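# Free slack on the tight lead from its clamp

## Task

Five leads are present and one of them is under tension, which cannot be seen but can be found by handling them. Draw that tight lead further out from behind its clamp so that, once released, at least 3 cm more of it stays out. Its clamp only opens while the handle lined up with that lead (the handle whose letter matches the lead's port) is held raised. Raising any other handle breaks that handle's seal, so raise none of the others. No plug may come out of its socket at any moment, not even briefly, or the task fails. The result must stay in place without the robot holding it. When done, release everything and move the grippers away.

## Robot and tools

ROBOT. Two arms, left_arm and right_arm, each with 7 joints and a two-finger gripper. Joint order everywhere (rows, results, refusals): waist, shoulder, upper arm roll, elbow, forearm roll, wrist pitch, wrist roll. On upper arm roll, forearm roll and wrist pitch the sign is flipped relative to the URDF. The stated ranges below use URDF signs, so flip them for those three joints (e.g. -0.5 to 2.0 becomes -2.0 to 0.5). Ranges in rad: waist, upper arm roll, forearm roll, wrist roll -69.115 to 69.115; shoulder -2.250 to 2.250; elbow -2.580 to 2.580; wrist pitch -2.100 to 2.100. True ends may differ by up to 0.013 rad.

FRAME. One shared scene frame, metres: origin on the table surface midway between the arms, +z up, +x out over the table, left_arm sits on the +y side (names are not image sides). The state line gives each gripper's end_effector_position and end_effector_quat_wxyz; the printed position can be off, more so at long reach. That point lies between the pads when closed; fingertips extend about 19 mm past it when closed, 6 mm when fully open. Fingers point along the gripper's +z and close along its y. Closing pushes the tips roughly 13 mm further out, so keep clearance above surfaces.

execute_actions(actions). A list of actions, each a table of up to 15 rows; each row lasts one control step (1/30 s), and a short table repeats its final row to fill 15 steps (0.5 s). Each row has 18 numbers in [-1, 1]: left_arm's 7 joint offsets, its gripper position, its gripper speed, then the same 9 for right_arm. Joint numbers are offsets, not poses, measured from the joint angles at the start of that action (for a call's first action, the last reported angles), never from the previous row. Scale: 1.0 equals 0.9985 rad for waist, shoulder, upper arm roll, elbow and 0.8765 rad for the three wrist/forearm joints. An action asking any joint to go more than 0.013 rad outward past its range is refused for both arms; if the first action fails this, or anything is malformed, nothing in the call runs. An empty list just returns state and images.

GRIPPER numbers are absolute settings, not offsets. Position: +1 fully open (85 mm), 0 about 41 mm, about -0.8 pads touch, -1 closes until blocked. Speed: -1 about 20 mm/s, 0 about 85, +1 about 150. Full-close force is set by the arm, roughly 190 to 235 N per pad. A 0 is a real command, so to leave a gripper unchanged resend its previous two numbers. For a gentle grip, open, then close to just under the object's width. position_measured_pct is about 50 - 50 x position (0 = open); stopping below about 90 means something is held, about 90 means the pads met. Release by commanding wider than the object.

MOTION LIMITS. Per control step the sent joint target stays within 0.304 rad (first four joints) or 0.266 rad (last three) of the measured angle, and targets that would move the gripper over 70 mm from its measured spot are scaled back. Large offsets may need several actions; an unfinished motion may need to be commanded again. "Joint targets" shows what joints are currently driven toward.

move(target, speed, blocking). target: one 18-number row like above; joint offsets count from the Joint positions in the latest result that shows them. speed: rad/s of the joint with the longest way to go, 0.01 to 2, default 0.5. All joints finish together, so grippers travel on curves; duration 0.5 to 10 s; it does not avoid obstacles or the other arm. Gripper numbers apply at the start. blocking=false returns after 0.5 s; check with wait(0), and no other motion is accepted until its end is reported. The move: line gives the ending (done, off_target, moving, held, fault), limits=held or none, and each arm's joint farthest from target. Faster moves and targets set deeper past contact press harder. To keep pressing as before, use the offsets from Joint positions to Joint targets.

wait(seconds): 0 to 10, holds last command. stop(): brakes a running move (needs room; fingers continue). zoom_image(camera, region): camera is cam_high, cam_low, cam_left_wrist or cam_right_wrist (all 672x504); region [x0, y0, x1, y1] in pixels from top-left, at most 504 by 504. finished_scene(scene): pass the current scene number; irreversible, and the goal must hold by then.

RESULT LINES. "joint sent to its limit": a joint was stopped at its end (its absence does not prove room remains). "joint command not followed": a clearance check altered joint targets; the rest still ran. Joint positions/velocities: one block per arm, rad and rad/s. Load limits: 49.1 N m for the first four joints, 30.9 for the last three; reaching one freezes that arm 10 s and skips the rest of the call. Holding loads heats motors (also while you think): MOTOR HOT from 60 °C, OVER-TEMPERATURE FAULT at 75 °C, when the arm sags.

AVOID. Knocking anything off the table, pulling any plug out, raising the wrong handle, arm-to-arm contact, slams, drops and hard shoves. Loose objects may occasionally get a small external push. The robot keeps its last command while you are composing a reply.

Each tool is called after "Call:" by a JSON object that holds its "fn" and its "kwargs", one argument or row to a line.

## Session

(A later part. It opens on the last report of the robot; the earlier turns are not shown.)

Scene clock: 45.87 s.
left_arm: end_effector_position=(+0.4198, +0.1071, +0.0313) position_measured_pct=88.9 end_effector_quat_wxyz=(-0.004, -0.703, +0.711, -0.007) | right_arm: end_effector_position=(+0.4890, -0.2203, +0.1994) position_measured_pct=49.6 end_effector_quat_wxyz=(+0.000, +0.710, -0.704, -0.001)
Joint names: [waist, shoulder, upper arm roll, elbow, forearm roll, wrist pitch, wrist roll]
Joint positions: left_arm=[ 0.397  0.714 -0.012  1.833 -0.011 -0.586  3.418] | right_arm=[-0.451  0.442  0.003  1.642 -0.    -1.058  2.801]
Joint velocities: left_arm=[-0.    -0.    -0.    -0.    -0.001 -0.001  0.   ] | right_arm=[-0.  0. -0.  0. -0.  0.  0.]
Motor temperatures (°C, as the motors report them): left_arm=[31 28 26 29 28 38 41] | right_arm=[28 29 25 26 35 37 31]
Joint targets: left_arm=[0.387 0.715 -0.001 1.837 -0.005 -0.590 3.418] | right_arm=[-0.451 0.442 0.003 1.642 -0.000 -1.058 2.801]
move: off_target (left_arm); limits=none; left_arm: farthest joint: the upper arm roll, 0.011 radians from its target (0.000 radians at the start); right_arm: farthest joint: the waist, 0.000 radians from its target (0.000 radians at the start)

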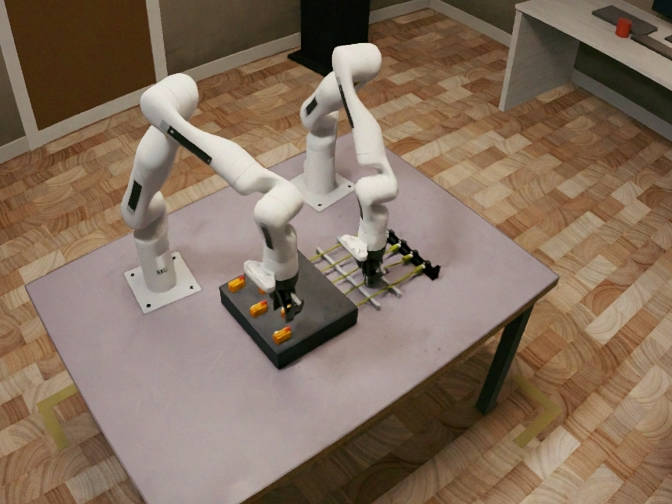

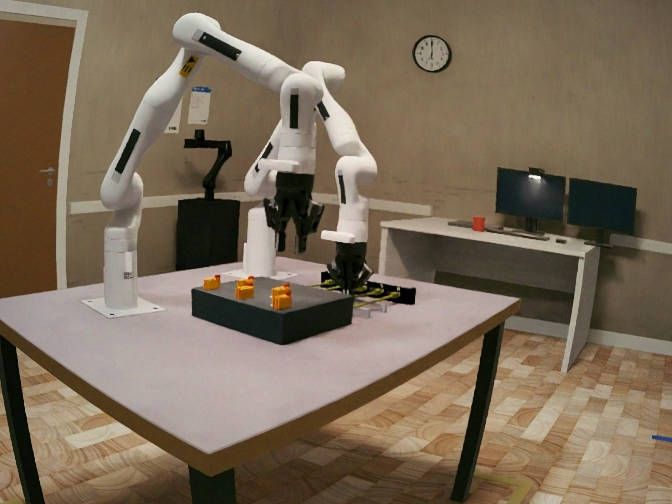

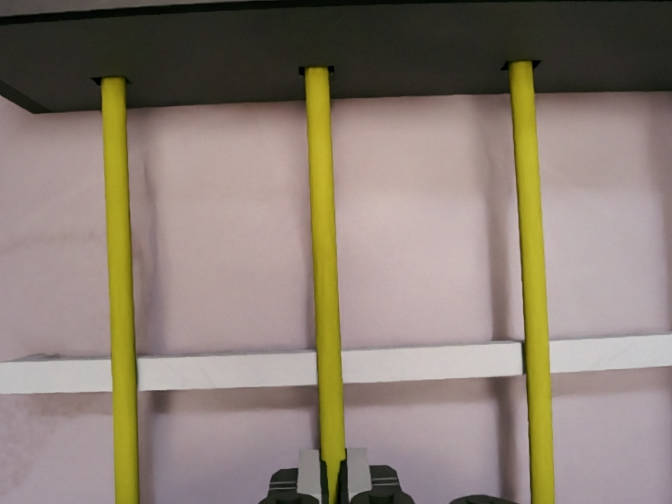

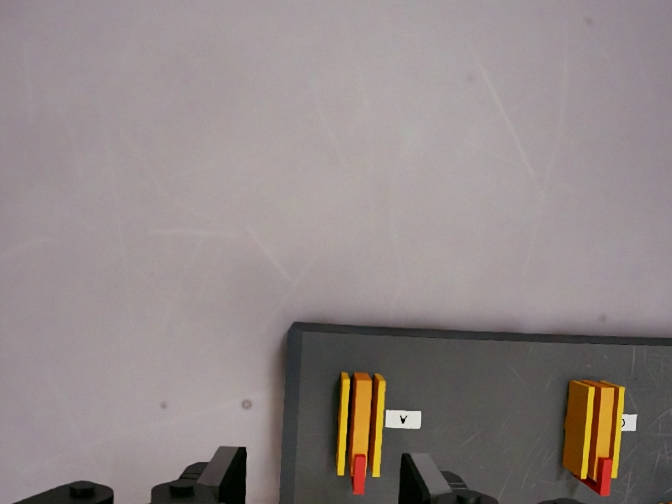

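Call:
{"fn": "move", "kwargs": {
  "target": [0.019,0.009,0.011,-0.014,0.007,-0.017,0.033,-1,0,-0.187,0.051,0,0.256,0,0.35,-0.235,0,0],
  "speed": 0.4
}}

Scene clock: 52.60 s.
left_arm: end_effector_position=(+0.4199, +0.1042, +0.0297) position_measured_pct=88.9 end_effector_quat_wxyz=(-0.002, -0.707, +0.707, -0.001) | right_arm: end_effector_position=(+0.4224, -0.1624, +0.1143) position_measured_pct=49.6 end_effector_quat_wxyz=(+0.000, +0.703, -0.711, -0.001)
Joint names: [waist, shoulder, upper arm roll, elbow, forearm roll, wrist pitch, wrist roll]
Joint positions: left_arm=[ 0.416  0.723 -0.002  1.819 -0.005 -0.601  3.447] | right_arm=[-0.637  0.493  0.003  1.898 -0.    -0.752  2.595]
Joint velocities: left_arm=[ 0.     0.001 -0.    -0.002  0.     0.001 -0.   ] | right_arm=[-0.003 -0.    -0.     0.    -0.     0.    -0.001]
Motor temperatures (°C, as the motors report them): left_arm=[31 28 26 29 28 38 41] | right_arm=[28 29 25 26 35 37 31]
Joint targets: left_arm=[0.416 0.723 -0.001 1.819 -0.005 -0.601 3.447] | right_arm=[-0.638 0.493 0.003 1.898 -0.000 -0.752 2.595]
move: done; limits=none; left_arm: farthest joint: the upper arm roll, 0.001 radians from its target (0.011 radians at the start); right_arm: farthest joint: the waist, 0.000 radians from its target (0.187 radians at the start)

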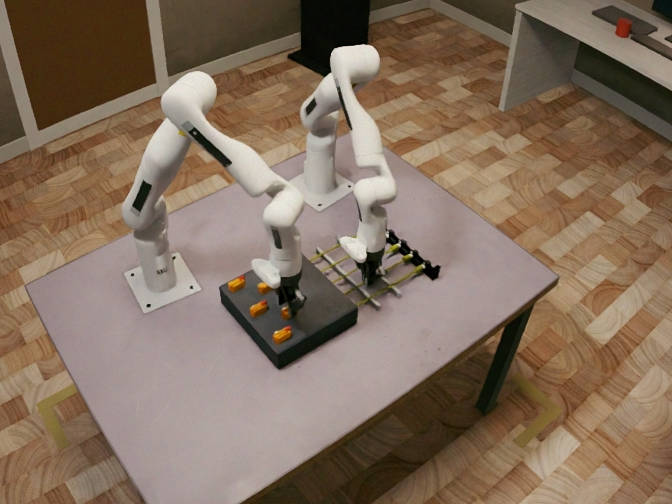

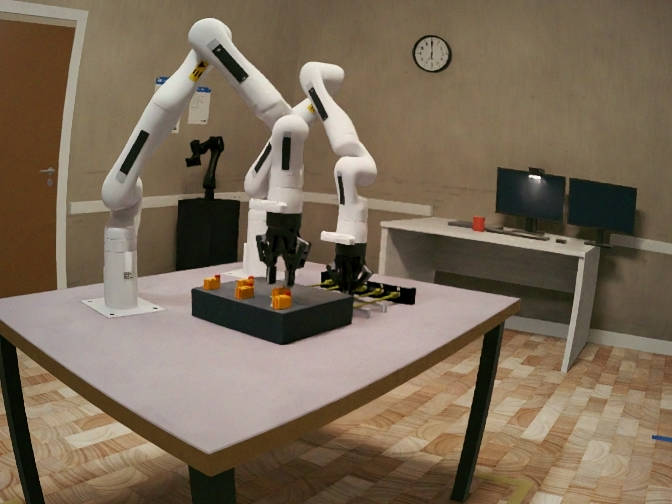

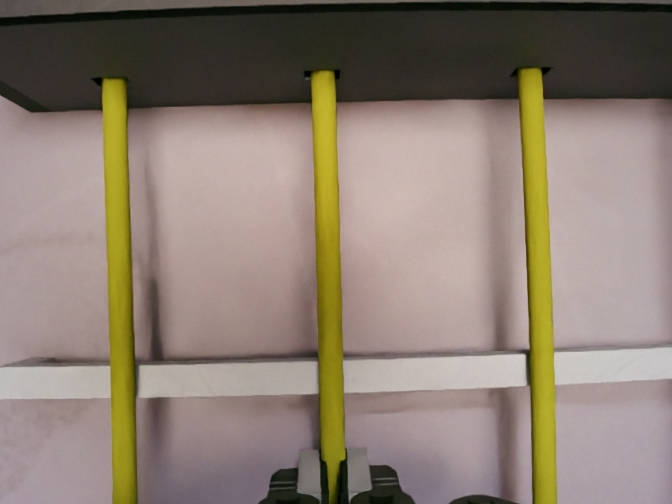

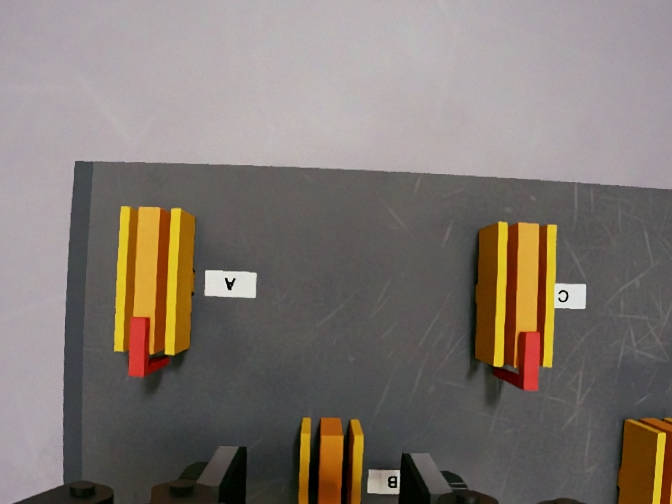

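Call:
{"fn": "move", "kwargs": {
  "target": [0,0,0,0,0,0,0,-1,0,-0.002,0.038,0,0.028,0,0.075,-0.01,0,0],
  "speed": 0.12
}}

Call:
{"fn": "move", "kwargs": {
  "target": [0,0,0,0,0,0,0,-1,0,0,0,0,0,0,0,0,-1,0]
}}

Call:
{"fn": "move", "kwargs": {
  "target": [0,0,0,0,0,0,0,-1,0,0,-0.028,0,-0.0155,0,-0.05,0,-1,0],
  "speed": 0.06
}}

Call:
{"fn": "move", "kwargs": {
  "target": [-0.031,-0.017,0,0.016,0,-0.001,-0.035,-1,0,0,-0.012,0,0,0.002,-0.009,0,-1,0],
  "speed": 0.05
}}

Scene clock: 57.90 s.
left_arm: end_effector_position=(+0.4199, +0.1041, +0.0298) position_measured_pct=88.9 end_effector_quat_wxyz=(-0.002, -0.707, +0.707, -0.001) | right_arm: end_effector_position=(+0.4206, -0.1625, +0.0929) position_measured_pct=49.6 end_effector_quat_wxyz=(+0.000, +0.701, -0.713, -0.001)
Joint names: [waist, shoulder, upper arm roll, elbow, forearm roll, wrist pitch, wrist roll]
Joint positions: left_arm=[ 0.417  0.723 -0.002  1.819 -0.005 -0.601  3.447] | right_arm=[-0.639  0.531  0.003  1.925 -0.    -0.686  2.587]
Joint velocities: left_arm=[ 0.    -0.     0.002  0.002 -0.    -0.     0.   ] | right_arm=[-0.     0.002  0.     0.001  0.    -0.    -0.   ]
Motor temperatures (°C, as the motors report them): left_arm=[31 28 26 29 28 38 41] | right_arm=[28 29 25 26 35 37 31]
Joint targets: left_arm=[0.416 0.723 -0.002 1.819 -0.005 -0.601 3.447] | right_arm=[-0.639 0.531 0.003 1.925 -0.000 -0.686 2.587]
move: done; limits=none; left_arm: farthest joint: the waist, 0.001 radians from its target (0.000 radians at the start); right_arm: farthest joint: the waist, 0.000 radians from its target (0.001 radians at the start)

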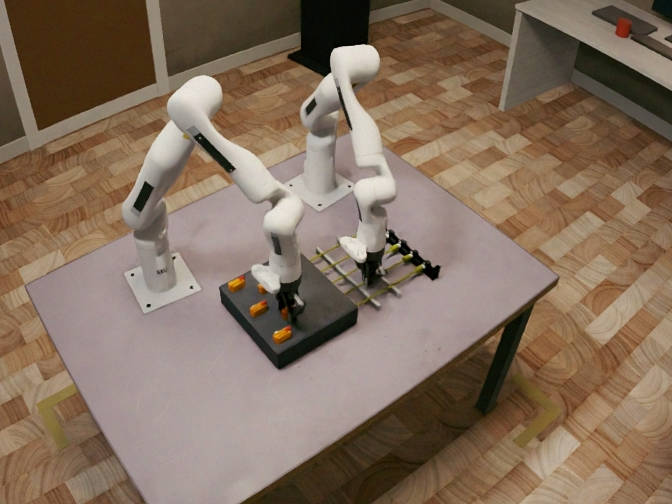

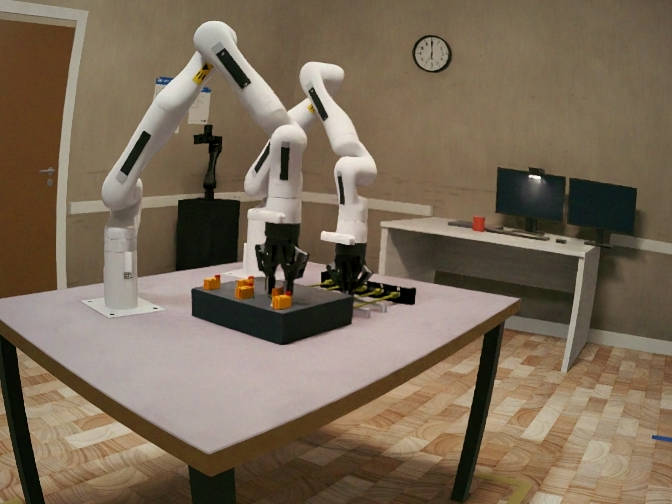

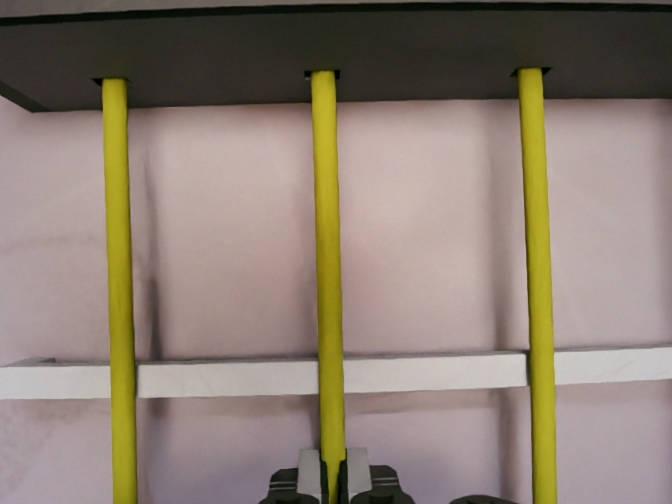

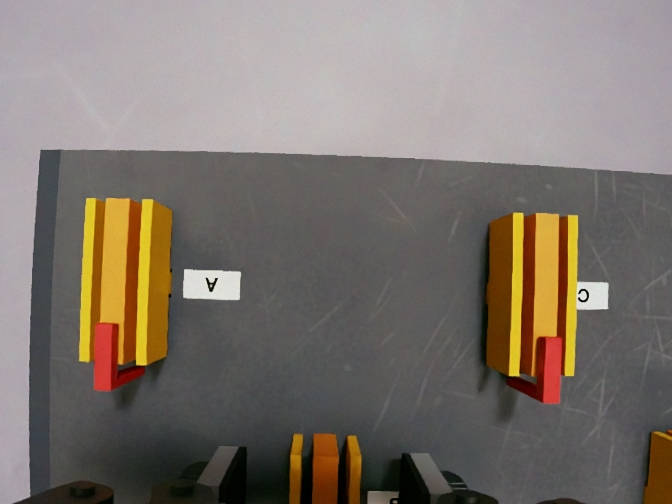

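Scene clock: 58.57 s.
left_arm: end_effector_position=(+0.4199, +0.1041, +0.0298) position_measured_pct=88.9 end_effector_quat_wxyz=(-0.002, -0.707, +0.707, -0.001) | right_arm: end_effector_position=(+0.4202, -0.1625, +0.0933) position_measured_pct=82.1 end_effector_quat_wxyz=(+0.000, +0.701, -0.713, -0.001)
Joint names: [waist, shoulder, upper arm roll, elbow, forearm roll, wrist pitch, wrist roll]
Joint positions: left_arm=[ 0.417  0.722 -0.002  1.819 -0.005 -0.601  3.447] | right_arm=[-0.64   0.53   0.003  1.926 -0.    -0.687  2.587]
Joint velocities: left_arm=[ 0.     0.001  0.     0.    -0.002 -0.     0.   ] | right_arm=[-0.  0. -0. -0. -0.  0.  0.]
Motor temperatures (°C, as the motors report them): left_arm=[31 28 26 29 28 38 41] | right_arm=[28 29 25 26 35 37 31]
Joint targets: left_arm=[0.417 0.723 -0.002 1.819 -0.005 -0.601 3.447] | right_arm=[-0.639 0.531 0.003 1.925 -0.000 -0.686 2.587]
move: done; limits=none; left_arm: farthest joint: the shoulder, 0.001 radians from its target (0.000 radians at the start); right_arm: farthest joint: the waist, 0.001 radians from its target (0.000 radians at the start)

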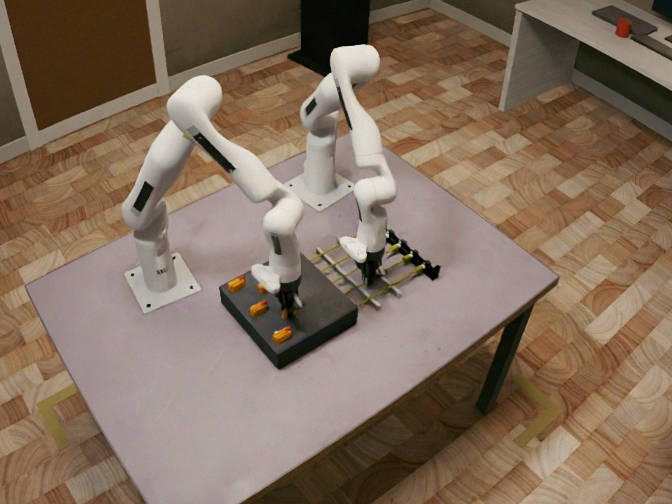

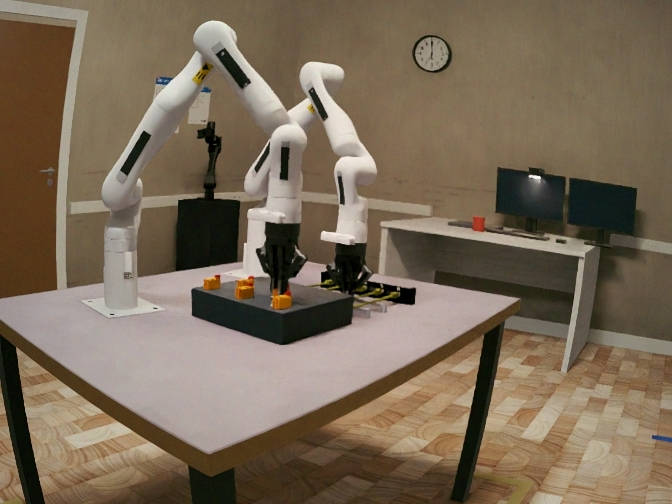

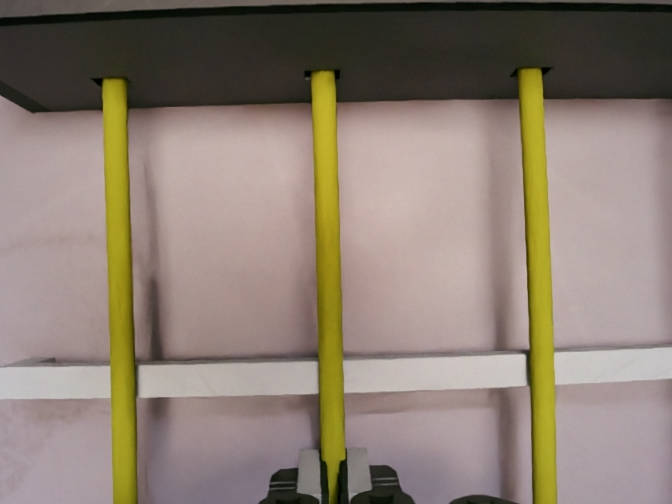

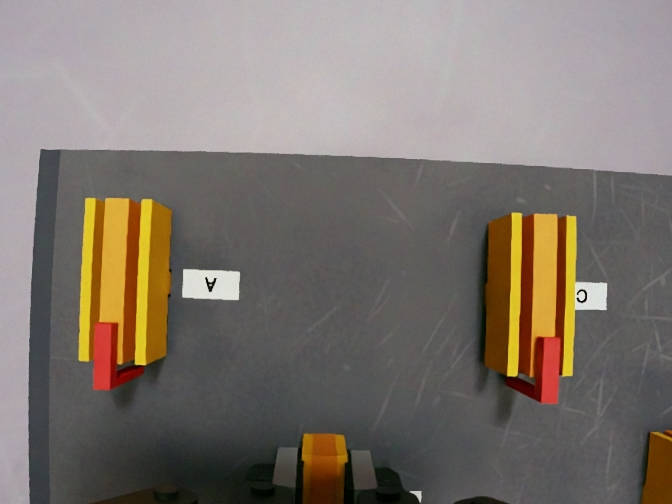

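Scene clock: 59.53 s.
left_arm: end_effector_position=(+0.4199, +0.1041, +0.0298) position_measured_pct=88.9 end_effector_quat_wxyz=(-0.002, -0.707, +0.707, -0.001) | right_arm: end_effector_position=(+0.4202, -0.1625, +0.1027) position_measured_pct=82.1 end_effector_quat_wxyz=(+0.003, +0.702, -0.712, -0.001)
Joint names: [waist, shoulder, upper arm roll, elbow, forearm roll, wrist pitch, wrist roll]
Joint positions: left_arm=[ 0.417  0.722 -0.002  1.819 -0.005 -0.601  3.447] | right_arm=[-0.64   0.514  0.004  1.911 -0.001 -0.723  2.588]
Joint velocities: left_arm=[-0.     0.    -0.002 -0.    -0.001 -0.    -0.   ] | right_arm=[ 0.     0.    -0.    -0.001 -0.    -0.    -0.   ]
Motor temperatures (°C, as the motors report them): left_arm=[31 28 26 29 28 38 41] | right_arm=[28 29 25 26 35 37 31]
Joint targets: left_arm=[0.417 0.722 -0.002 1.819 -0.005 -0.601 3.447] | right_arm=[-0.640 0.502 0.003 1.910 -0.000 -0.731 2.587]
move: off_target (right_arm); limits=none; left_arm: farthest joint: the waist, 0.000 radians from its target (0.000 radians at the start); right_arm: farthest joint: the shoulder, 0.012 radians from its target (0.028 radians at the start)

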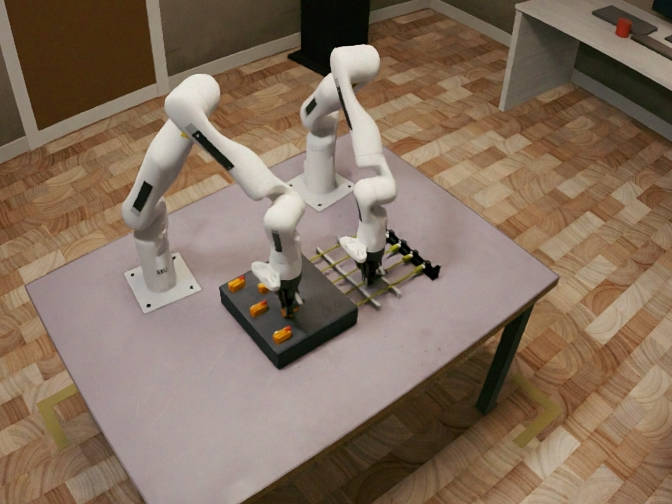

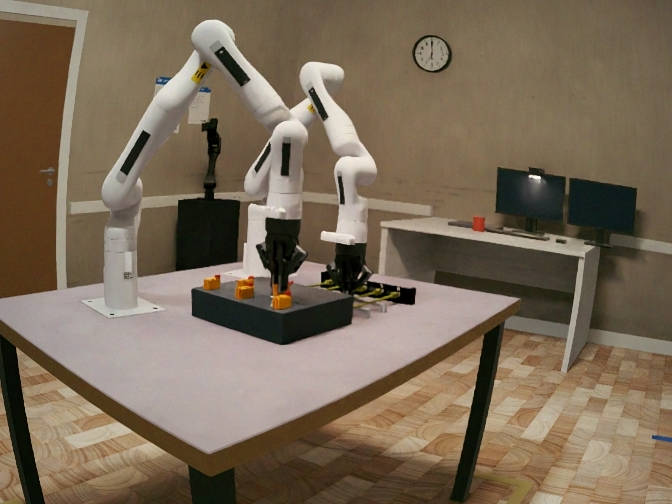

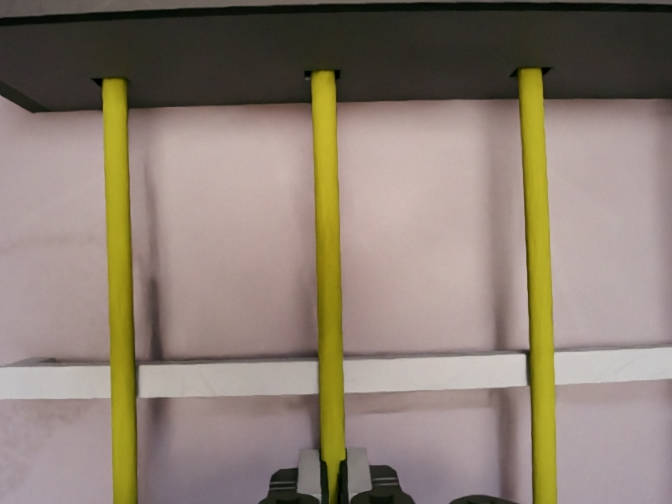

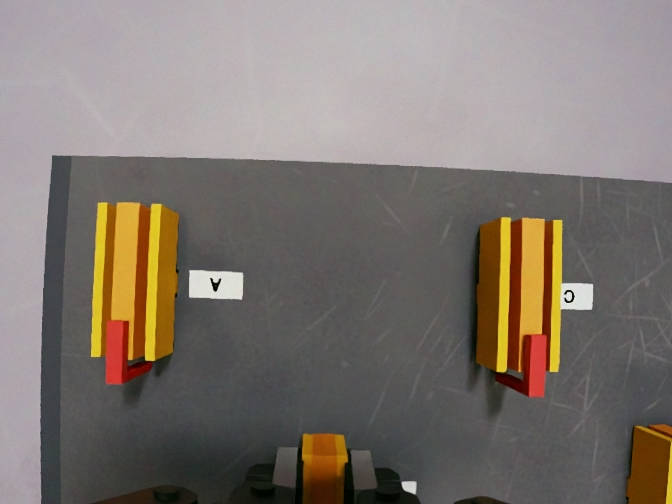

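Scene clock: 60.40 s.
left_arm: end_effector_position=(+0.4199, +0.1150, +0.0352) position_measured_pct=88.9 end_effector_quat_wxyz=(-0.003, -0.706, +0.708, -0.003) | right_arm: end_effector_position=(+0.4201, -0.1625, +0.1027) position_measured_pct=82.1 end_effector_quat_wxyz=(+0.003, +0.702, -0.712, -0.001)
Joint names: [waist, shoulder, upper arm roll, elbow, forearm roll, wrist pitch, wrist roll]
Joint positions: left_arm=[ 0.389  0.705 -0.006  1.833 -0.008 -0.6    3.417] | right_arm=[-0.64   0.515  0.003  1.911 -0.    -0.723  2.588]
Joint velocities: left_arm=[-0.002 -0.001  0.     0.001  0.001 -0.     0.001] | right_arm=[-0.    -0.    -0.     0.001  0.     0.     0.001]
Motor temperatures (°C, as the motors report them): left_arm=[31 28 26 29 28 38 41] | right_arm=[28 29 25 26 35 37 31]
Joint targets: left_arm=[0.386 0.705 -0.002 1.835 -0.005 -0.602 3.417] | right_arm=[-0.640 0.502 0.004 1.911 0.001 -0.731 2.588]
move: off_target (right_arm); limits=none; left_arm: farthest joint: the upper arm roll, 0.004 radians from its target (0.000 radians at the start); right_arm: farthest joint: the shoulder, 0.013 radians from its target (0.012 radians at the start)

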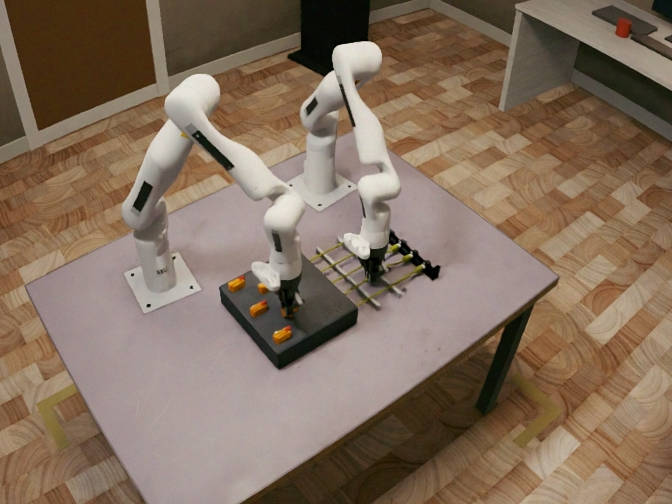

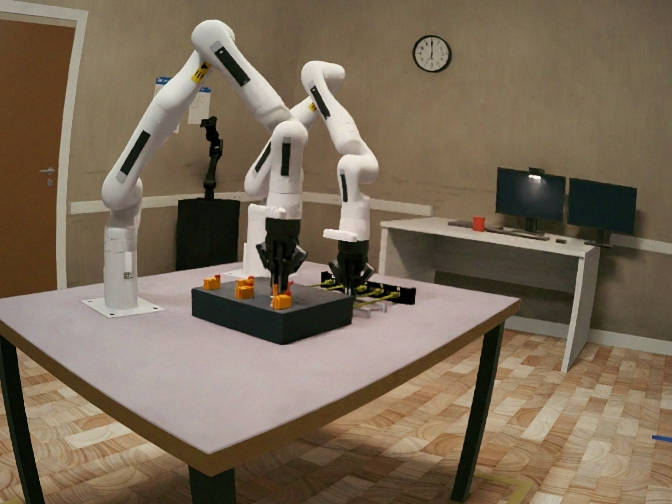

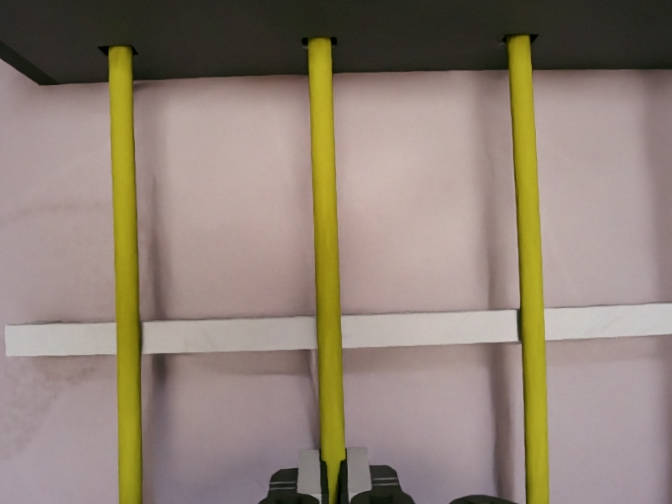

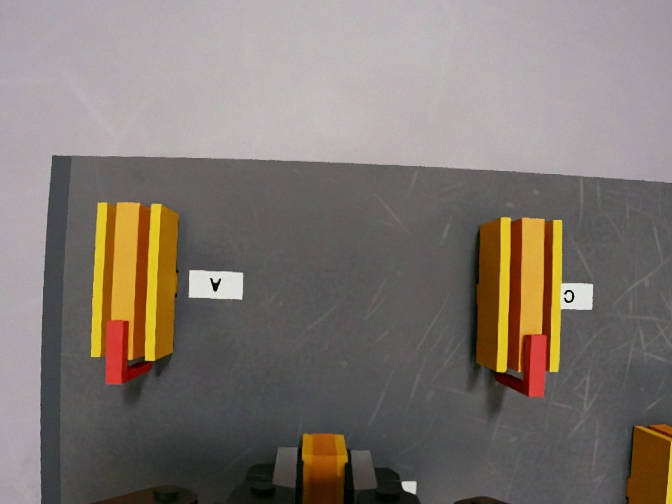

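Call:
{"fn": "move", "kwargs": {
  "target": [-0.023,-0.032,0.004,0.008,0.003,-0.028,-0.023,-1,0,0,-0.013,0,0,0,-0.009,0,-1,0],
  "speed": 0.05
}}

Call:
{"fn": "move", "kwargs": {
  "target": [-0.072,-0.011,0.004,0.031,0.003,0.021,-0.078,-1,0,0,-0.013,0,0,0,-0.009,0,-1,0],
  "speed": 0.06
}}

Scene clock: 66.83 s.
left_arm: end_effector_position=(+0.4196, +0.1247, +0.0483) position_measured_pct=88.9 end_effector_quat_wxyz=(-0.002, -0.706, +0.708, -0.004) | right_arm: end_effector_position=(+0.4202, -0.1625, +0.1027) position_measured_pct=82.1 end_effector_quat_wxyz=(+0.003, +0.702, -0.712, -0.001)
Joint names: [waist, shoulder, upper arm roll, elbow, forearm roll, wrist pitch, wrist roll]
Joint positions: left_arm=[ 0.369  0.673 -0.005  1.84  -0.007 -0.624  3.397] | right_arm=[-0.64   0.514  0.004  1.911 -0.001 -0.723  2.589]
Joint velocities: left_arm=[-0.002 -0.004  0.001  0.001  0.001 -0.001  0.001] | right_arm=[-0.    -0.    -0.     0.    -0.    -0.    -0.001]
Motor temperatures (°C, as the motors report them): left_arm=[31 28 26 29 28 38 41] | right_arm=[28 29 25 26 35 37 31]
Joint targets: left_arm=[0.366 0.673 -0.002 1.841 -0.005 -0.625 3.397] | right_arm=[-0.640 0.502 0.003 1.911 -0.000 -0.731 2.588]
move: off_target (right_arm); limits=none; left_arm: farthest joint: the waist, 0.003 radians from its target (0.023 radians at the start); right_arm: farthest joint: the shoulder, 0.012 radians from its target (0.013 radians at the start)

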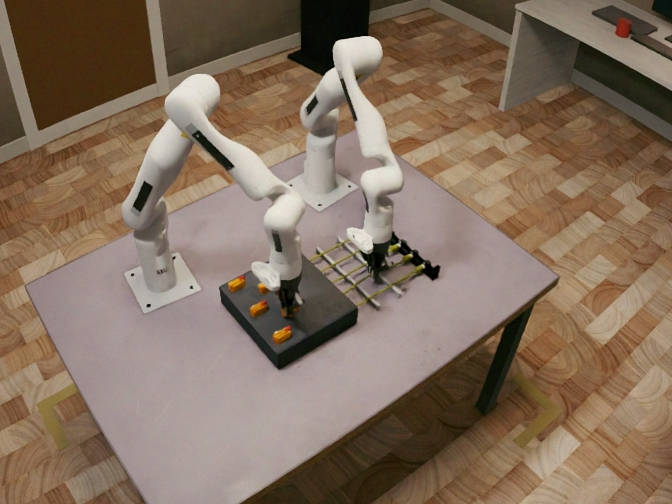

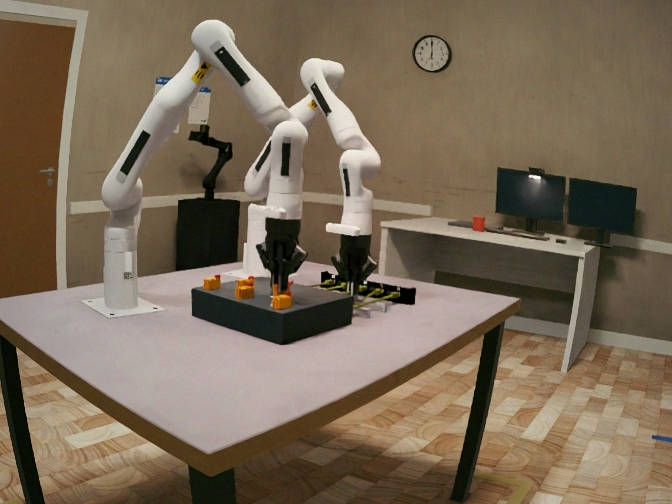

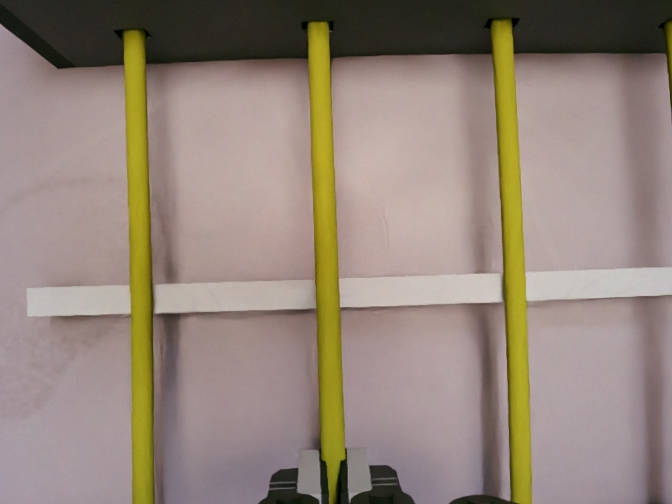

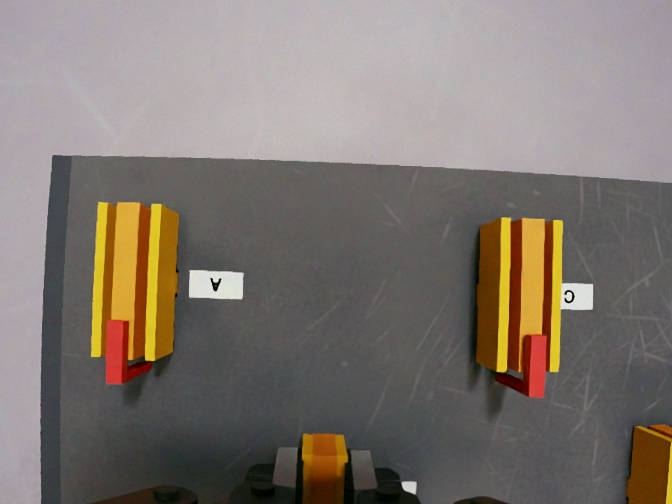

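Scene clock: 68.30 s.
left_arm: end_effector_position=(+0.4202, +0.1561, +0.0480) position_measured_pct=88.9 end_effector_quat_wxyz=(-0.001, -0.706, +0.708, -0.004) | right_arm: end_effector_position=(+0.4202, -0.1625, +0.1027) position_measured_pct=82.1 end_effector_quat_wxyz=(+0.003, +0.702, -0.712, -0.001)
Joint names: [waist, shoulder, upper arm roll, elbow, forearm roll, wrist pitch, wrist roll]
Joint positions: left_arm=[ 0.301  0.661 -0.004  1.87  -0.007 -0.605  3.328] | right_arm=[-0.64   0.514  0.004  1.911 -0.001 -0.723  2.589]
Joint velocities: left_arm=[-0.002  0.    -0.    -0.001 -0.     0.    -0.001] | right_arm=[-0.     0.    -0.    -0.     0.     0.     0.001]
Motor temperatures (°C, as the motors report them): left_arm=[31 28 26 29 28 38 41] | right_arm=[28 29 25 26 35 37 31]
Joint targets: left_arm=[0.297 0.662 -0.001 1.871 -0.004 -0.606 3.328] | right_arm=[-0.640 0.501 0.004 1.911 -0.001 -0.731 2.589]
move: off_target (right_arm); limits=none; left_arm: farthest joint: the waist, 0.004 radians from its target (0.072 radians at the start); right_arm: farthest joint: the shoulder, 0.013 radians from its target (0.013 radians at the start)

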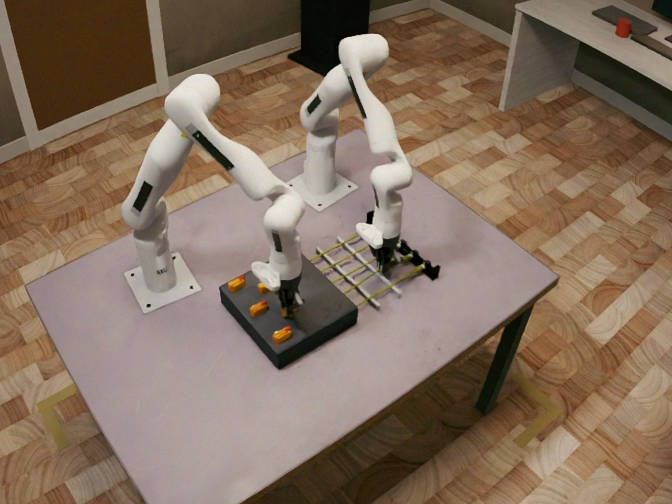

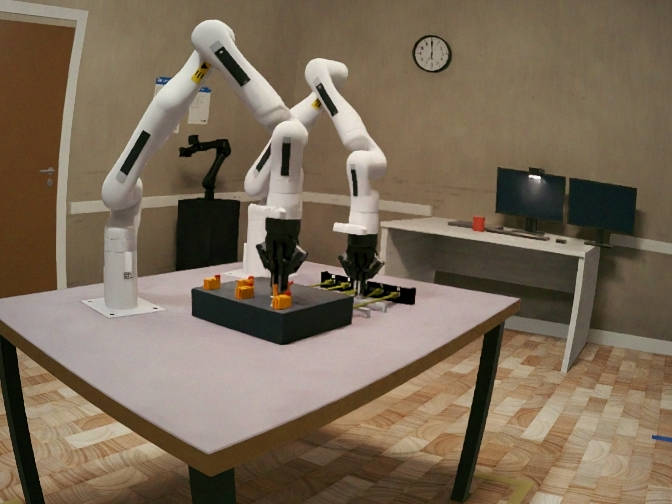

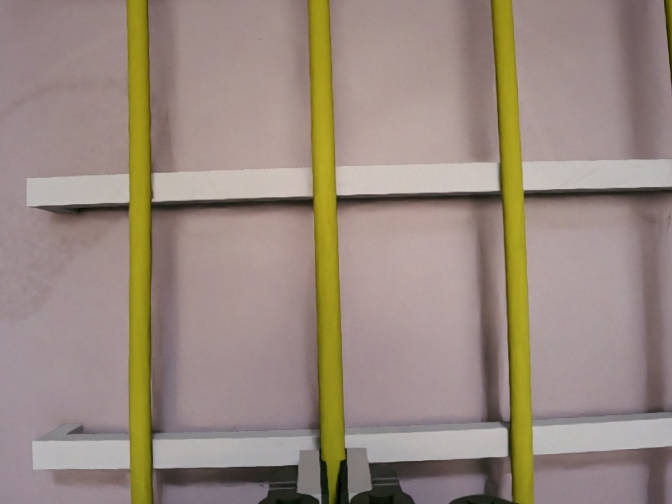

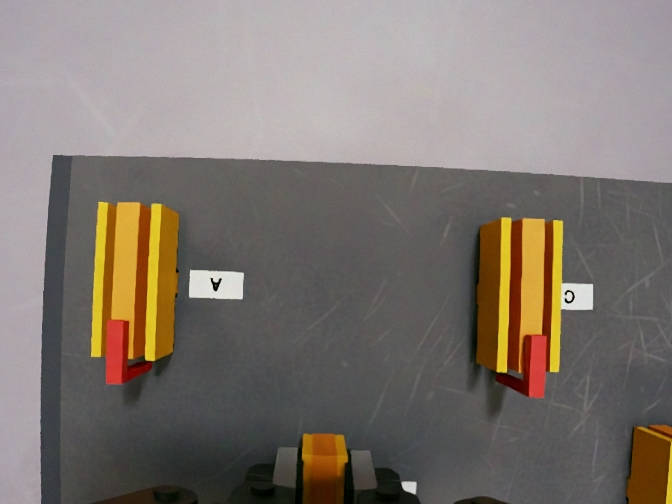

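Call:
{"fn": "move", "kwargs": {
  "target": [-0.004,0,0.003,0.001,0.003,0,0,-1,0,0,0.016,0,0.015,0,0.041,0,-1,0],
  "speed": 0.07
}}

Call:
{"fn": "execute_actions", "kwargs": {
  "actions": [
    [[-0.004,0,0.003,0.001,0.003,0,0,-1,0,0,0,0,0,0,0,0,0,0]],
    [[0,0,0,0,0,0,0,-0.3,-0.2,0,-0.04,0,-0.022,0,-0.07,0,0,0]]
  ]
}}

Call:
{"fn": "zoom_image", "kwargs": {
  "camera": "cam_high",
  "region": [300, 200, 460, 320]
}}

Scene clock: 75.10 s.
left_arm: end_effector_position=(+0.4206, +0.1564, +0.0483) position_measured_pct=88.9 end_effector_quat_wxyz=(-0.001, -0.706, +0.708, -0.004) | right_arm: end_effector_position=(+0.4202, -0.1625, +0.0933) position_measured_pct=82.1 end_effector_quat_wxyz=(+0.001, +0.703, -0.712, -0.001)
Joint names: [waist, shoulder, upper arm roll, elbow, forearm roll, wrist pitch, wrist roll]
Joint positions: left_arm=[ 0.3    0.661 -0.005  1.87  -0.006 -0.604  3.328] | right_arm=[-0.64   0.53   0.004  1.926 -0.002 -0.687  2.589]
Joint velocities: left_arm=[ 0.    -0.     0.001 -0.001 -0.    -0.001  0.   ] | right_arm=[-0.    -0.     0.    -0.001  0.     0.     0.   ]
Motor temperatures (°C, as the motors report them): left_arm=[31 29 26 29 28 38 41] | right_arm=[28 29 25 26 35 37 31]
Joint targets: left_arm=[0.297 0.661 -0.001 1.871 -0.004 -0.605 3.328] | right_arm=[-0.640 0.530 0.004 1.926 -0.001 -0.687 2.589]
move: done; limits=none; left_arm: farthest joint: the upper arm roll, 0.004 radians from its target (0.003 radians at the start); right_arm: farthest joint: the forearm roll, 0.001 radians from its target (0.000 radians at the start)

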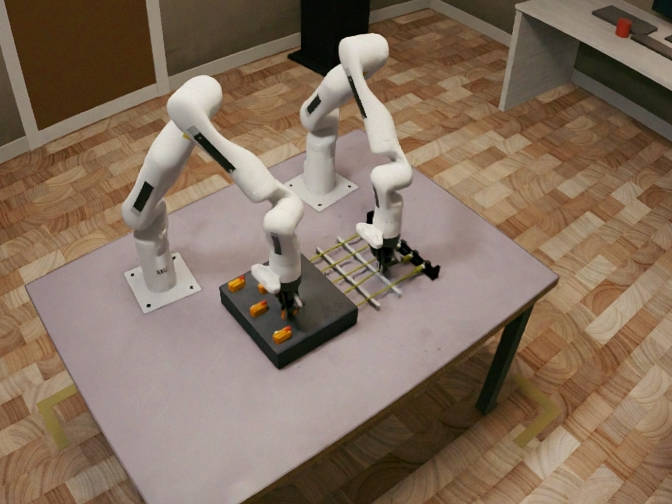

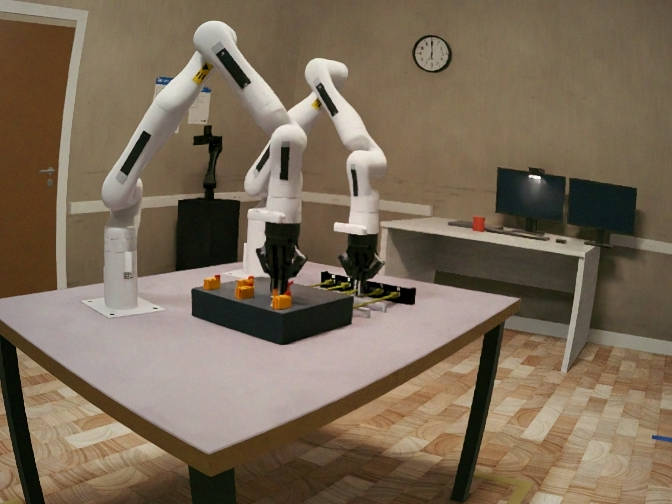

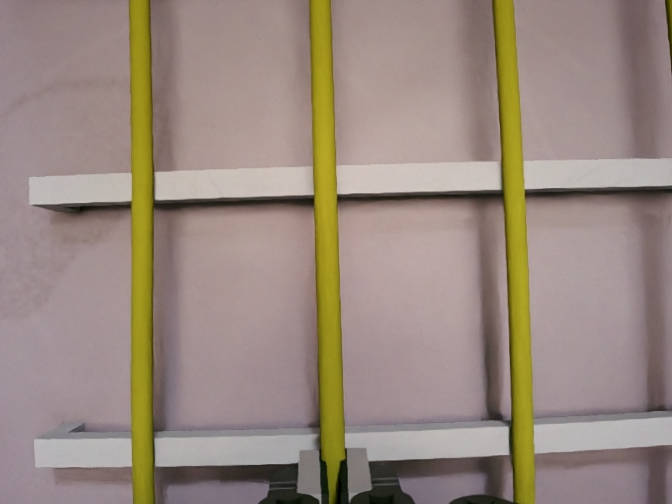

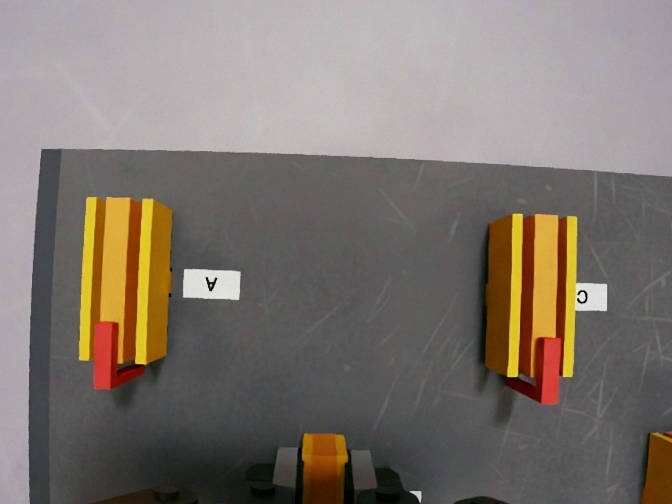

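Scene clock: 76.10 s.
left_arm: end_effector_position=(+0.4210, +0.1539, +0.0490) position_measured_pct=65.5 end_effector_quat_wxyz=(-0.001, -0.705, +0.709, -0.006) | right_arm: end_effector_position=(+0.4204, -0.1625, +0.1142) position_measured_pct=50.0 end_effector_quat_wxyz=(+0.000, +0.703, -0.712, -0.000)
Joint names: [waist, shoulder, upper arm roll, elbow, forearm roll, wrist pitch, wrist roll]
Joint positions: left_arm=[ 0.301  0.659 -0.008  1.87  -0.008 -0.603  3.329] | right_arm=[-0.64   0.49   0.004  1.904 -0.002 -0.749  2.589]
Joint velocities: left_arm=[ 0.     0.001  0.001 -0.001 -0.    -0.001 -0.   ] | right_arm=[-0.    -0.002  0.    -0.001 -0.     0.    -0.001]
Motor temperatures (°C, as the motors report them): left_arm=[31 29 26 29 28 38 41] | right_arm=[28 29 25 26 35 37 31]
Joint targets: left_arm=[0.299 0.660 -0.005 1.870 -0.006 -0.604 3.329] | right_arm=[-0.640 0.490 0.004 1.904 -0.002 -0.749 2.589]

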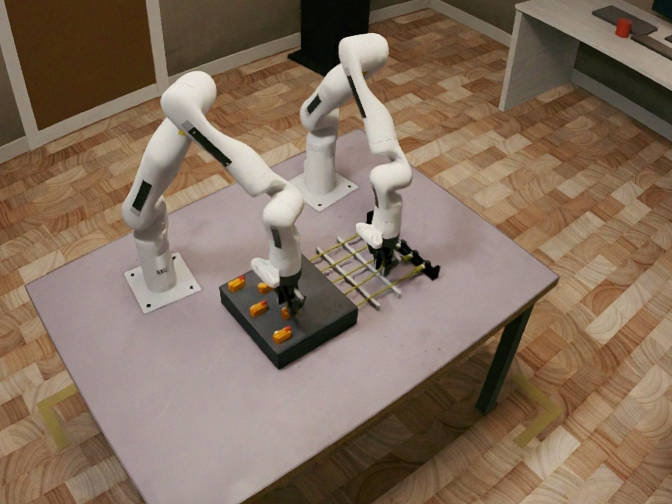

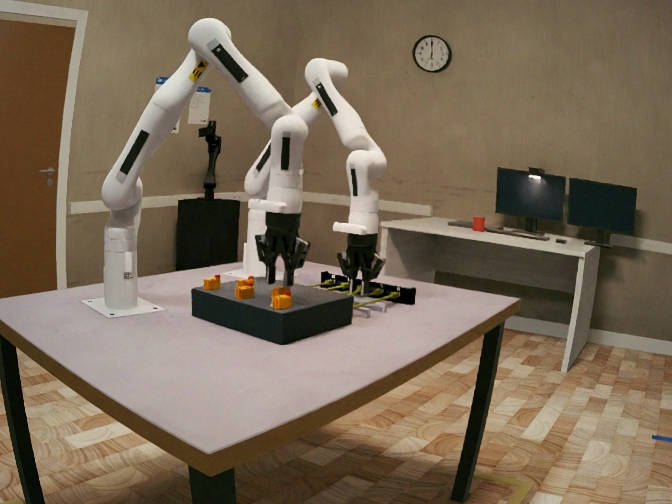

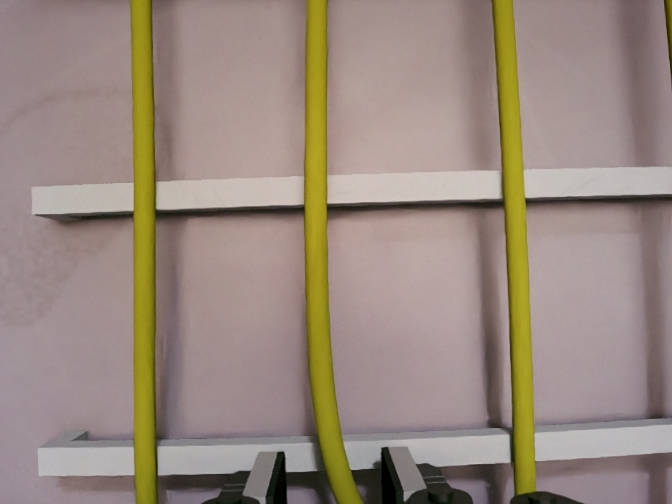

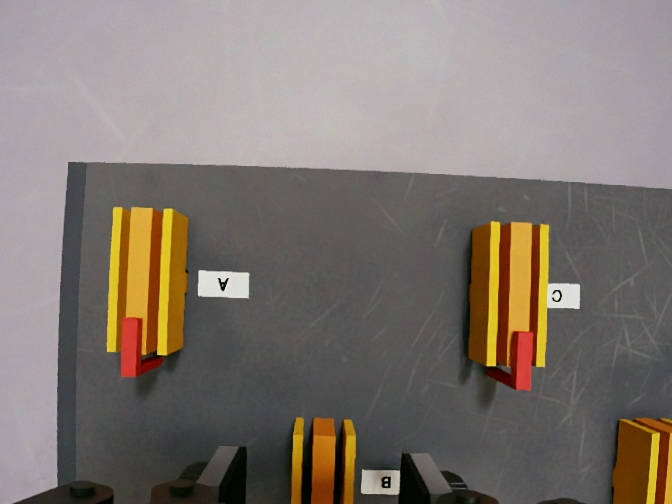

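Region (300, 200, 460, 320) of cam_high's 672x504 image, scaled by 3.150, with more detail than that image has; it fills the top 378 rows of this view, and the rest is white.

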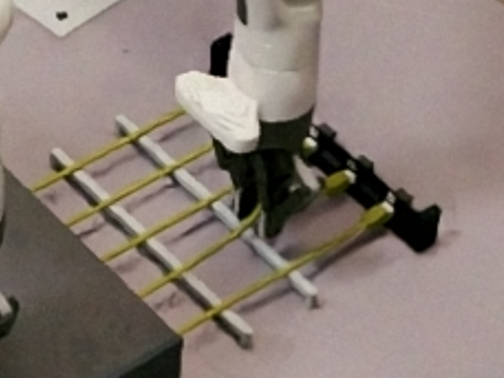

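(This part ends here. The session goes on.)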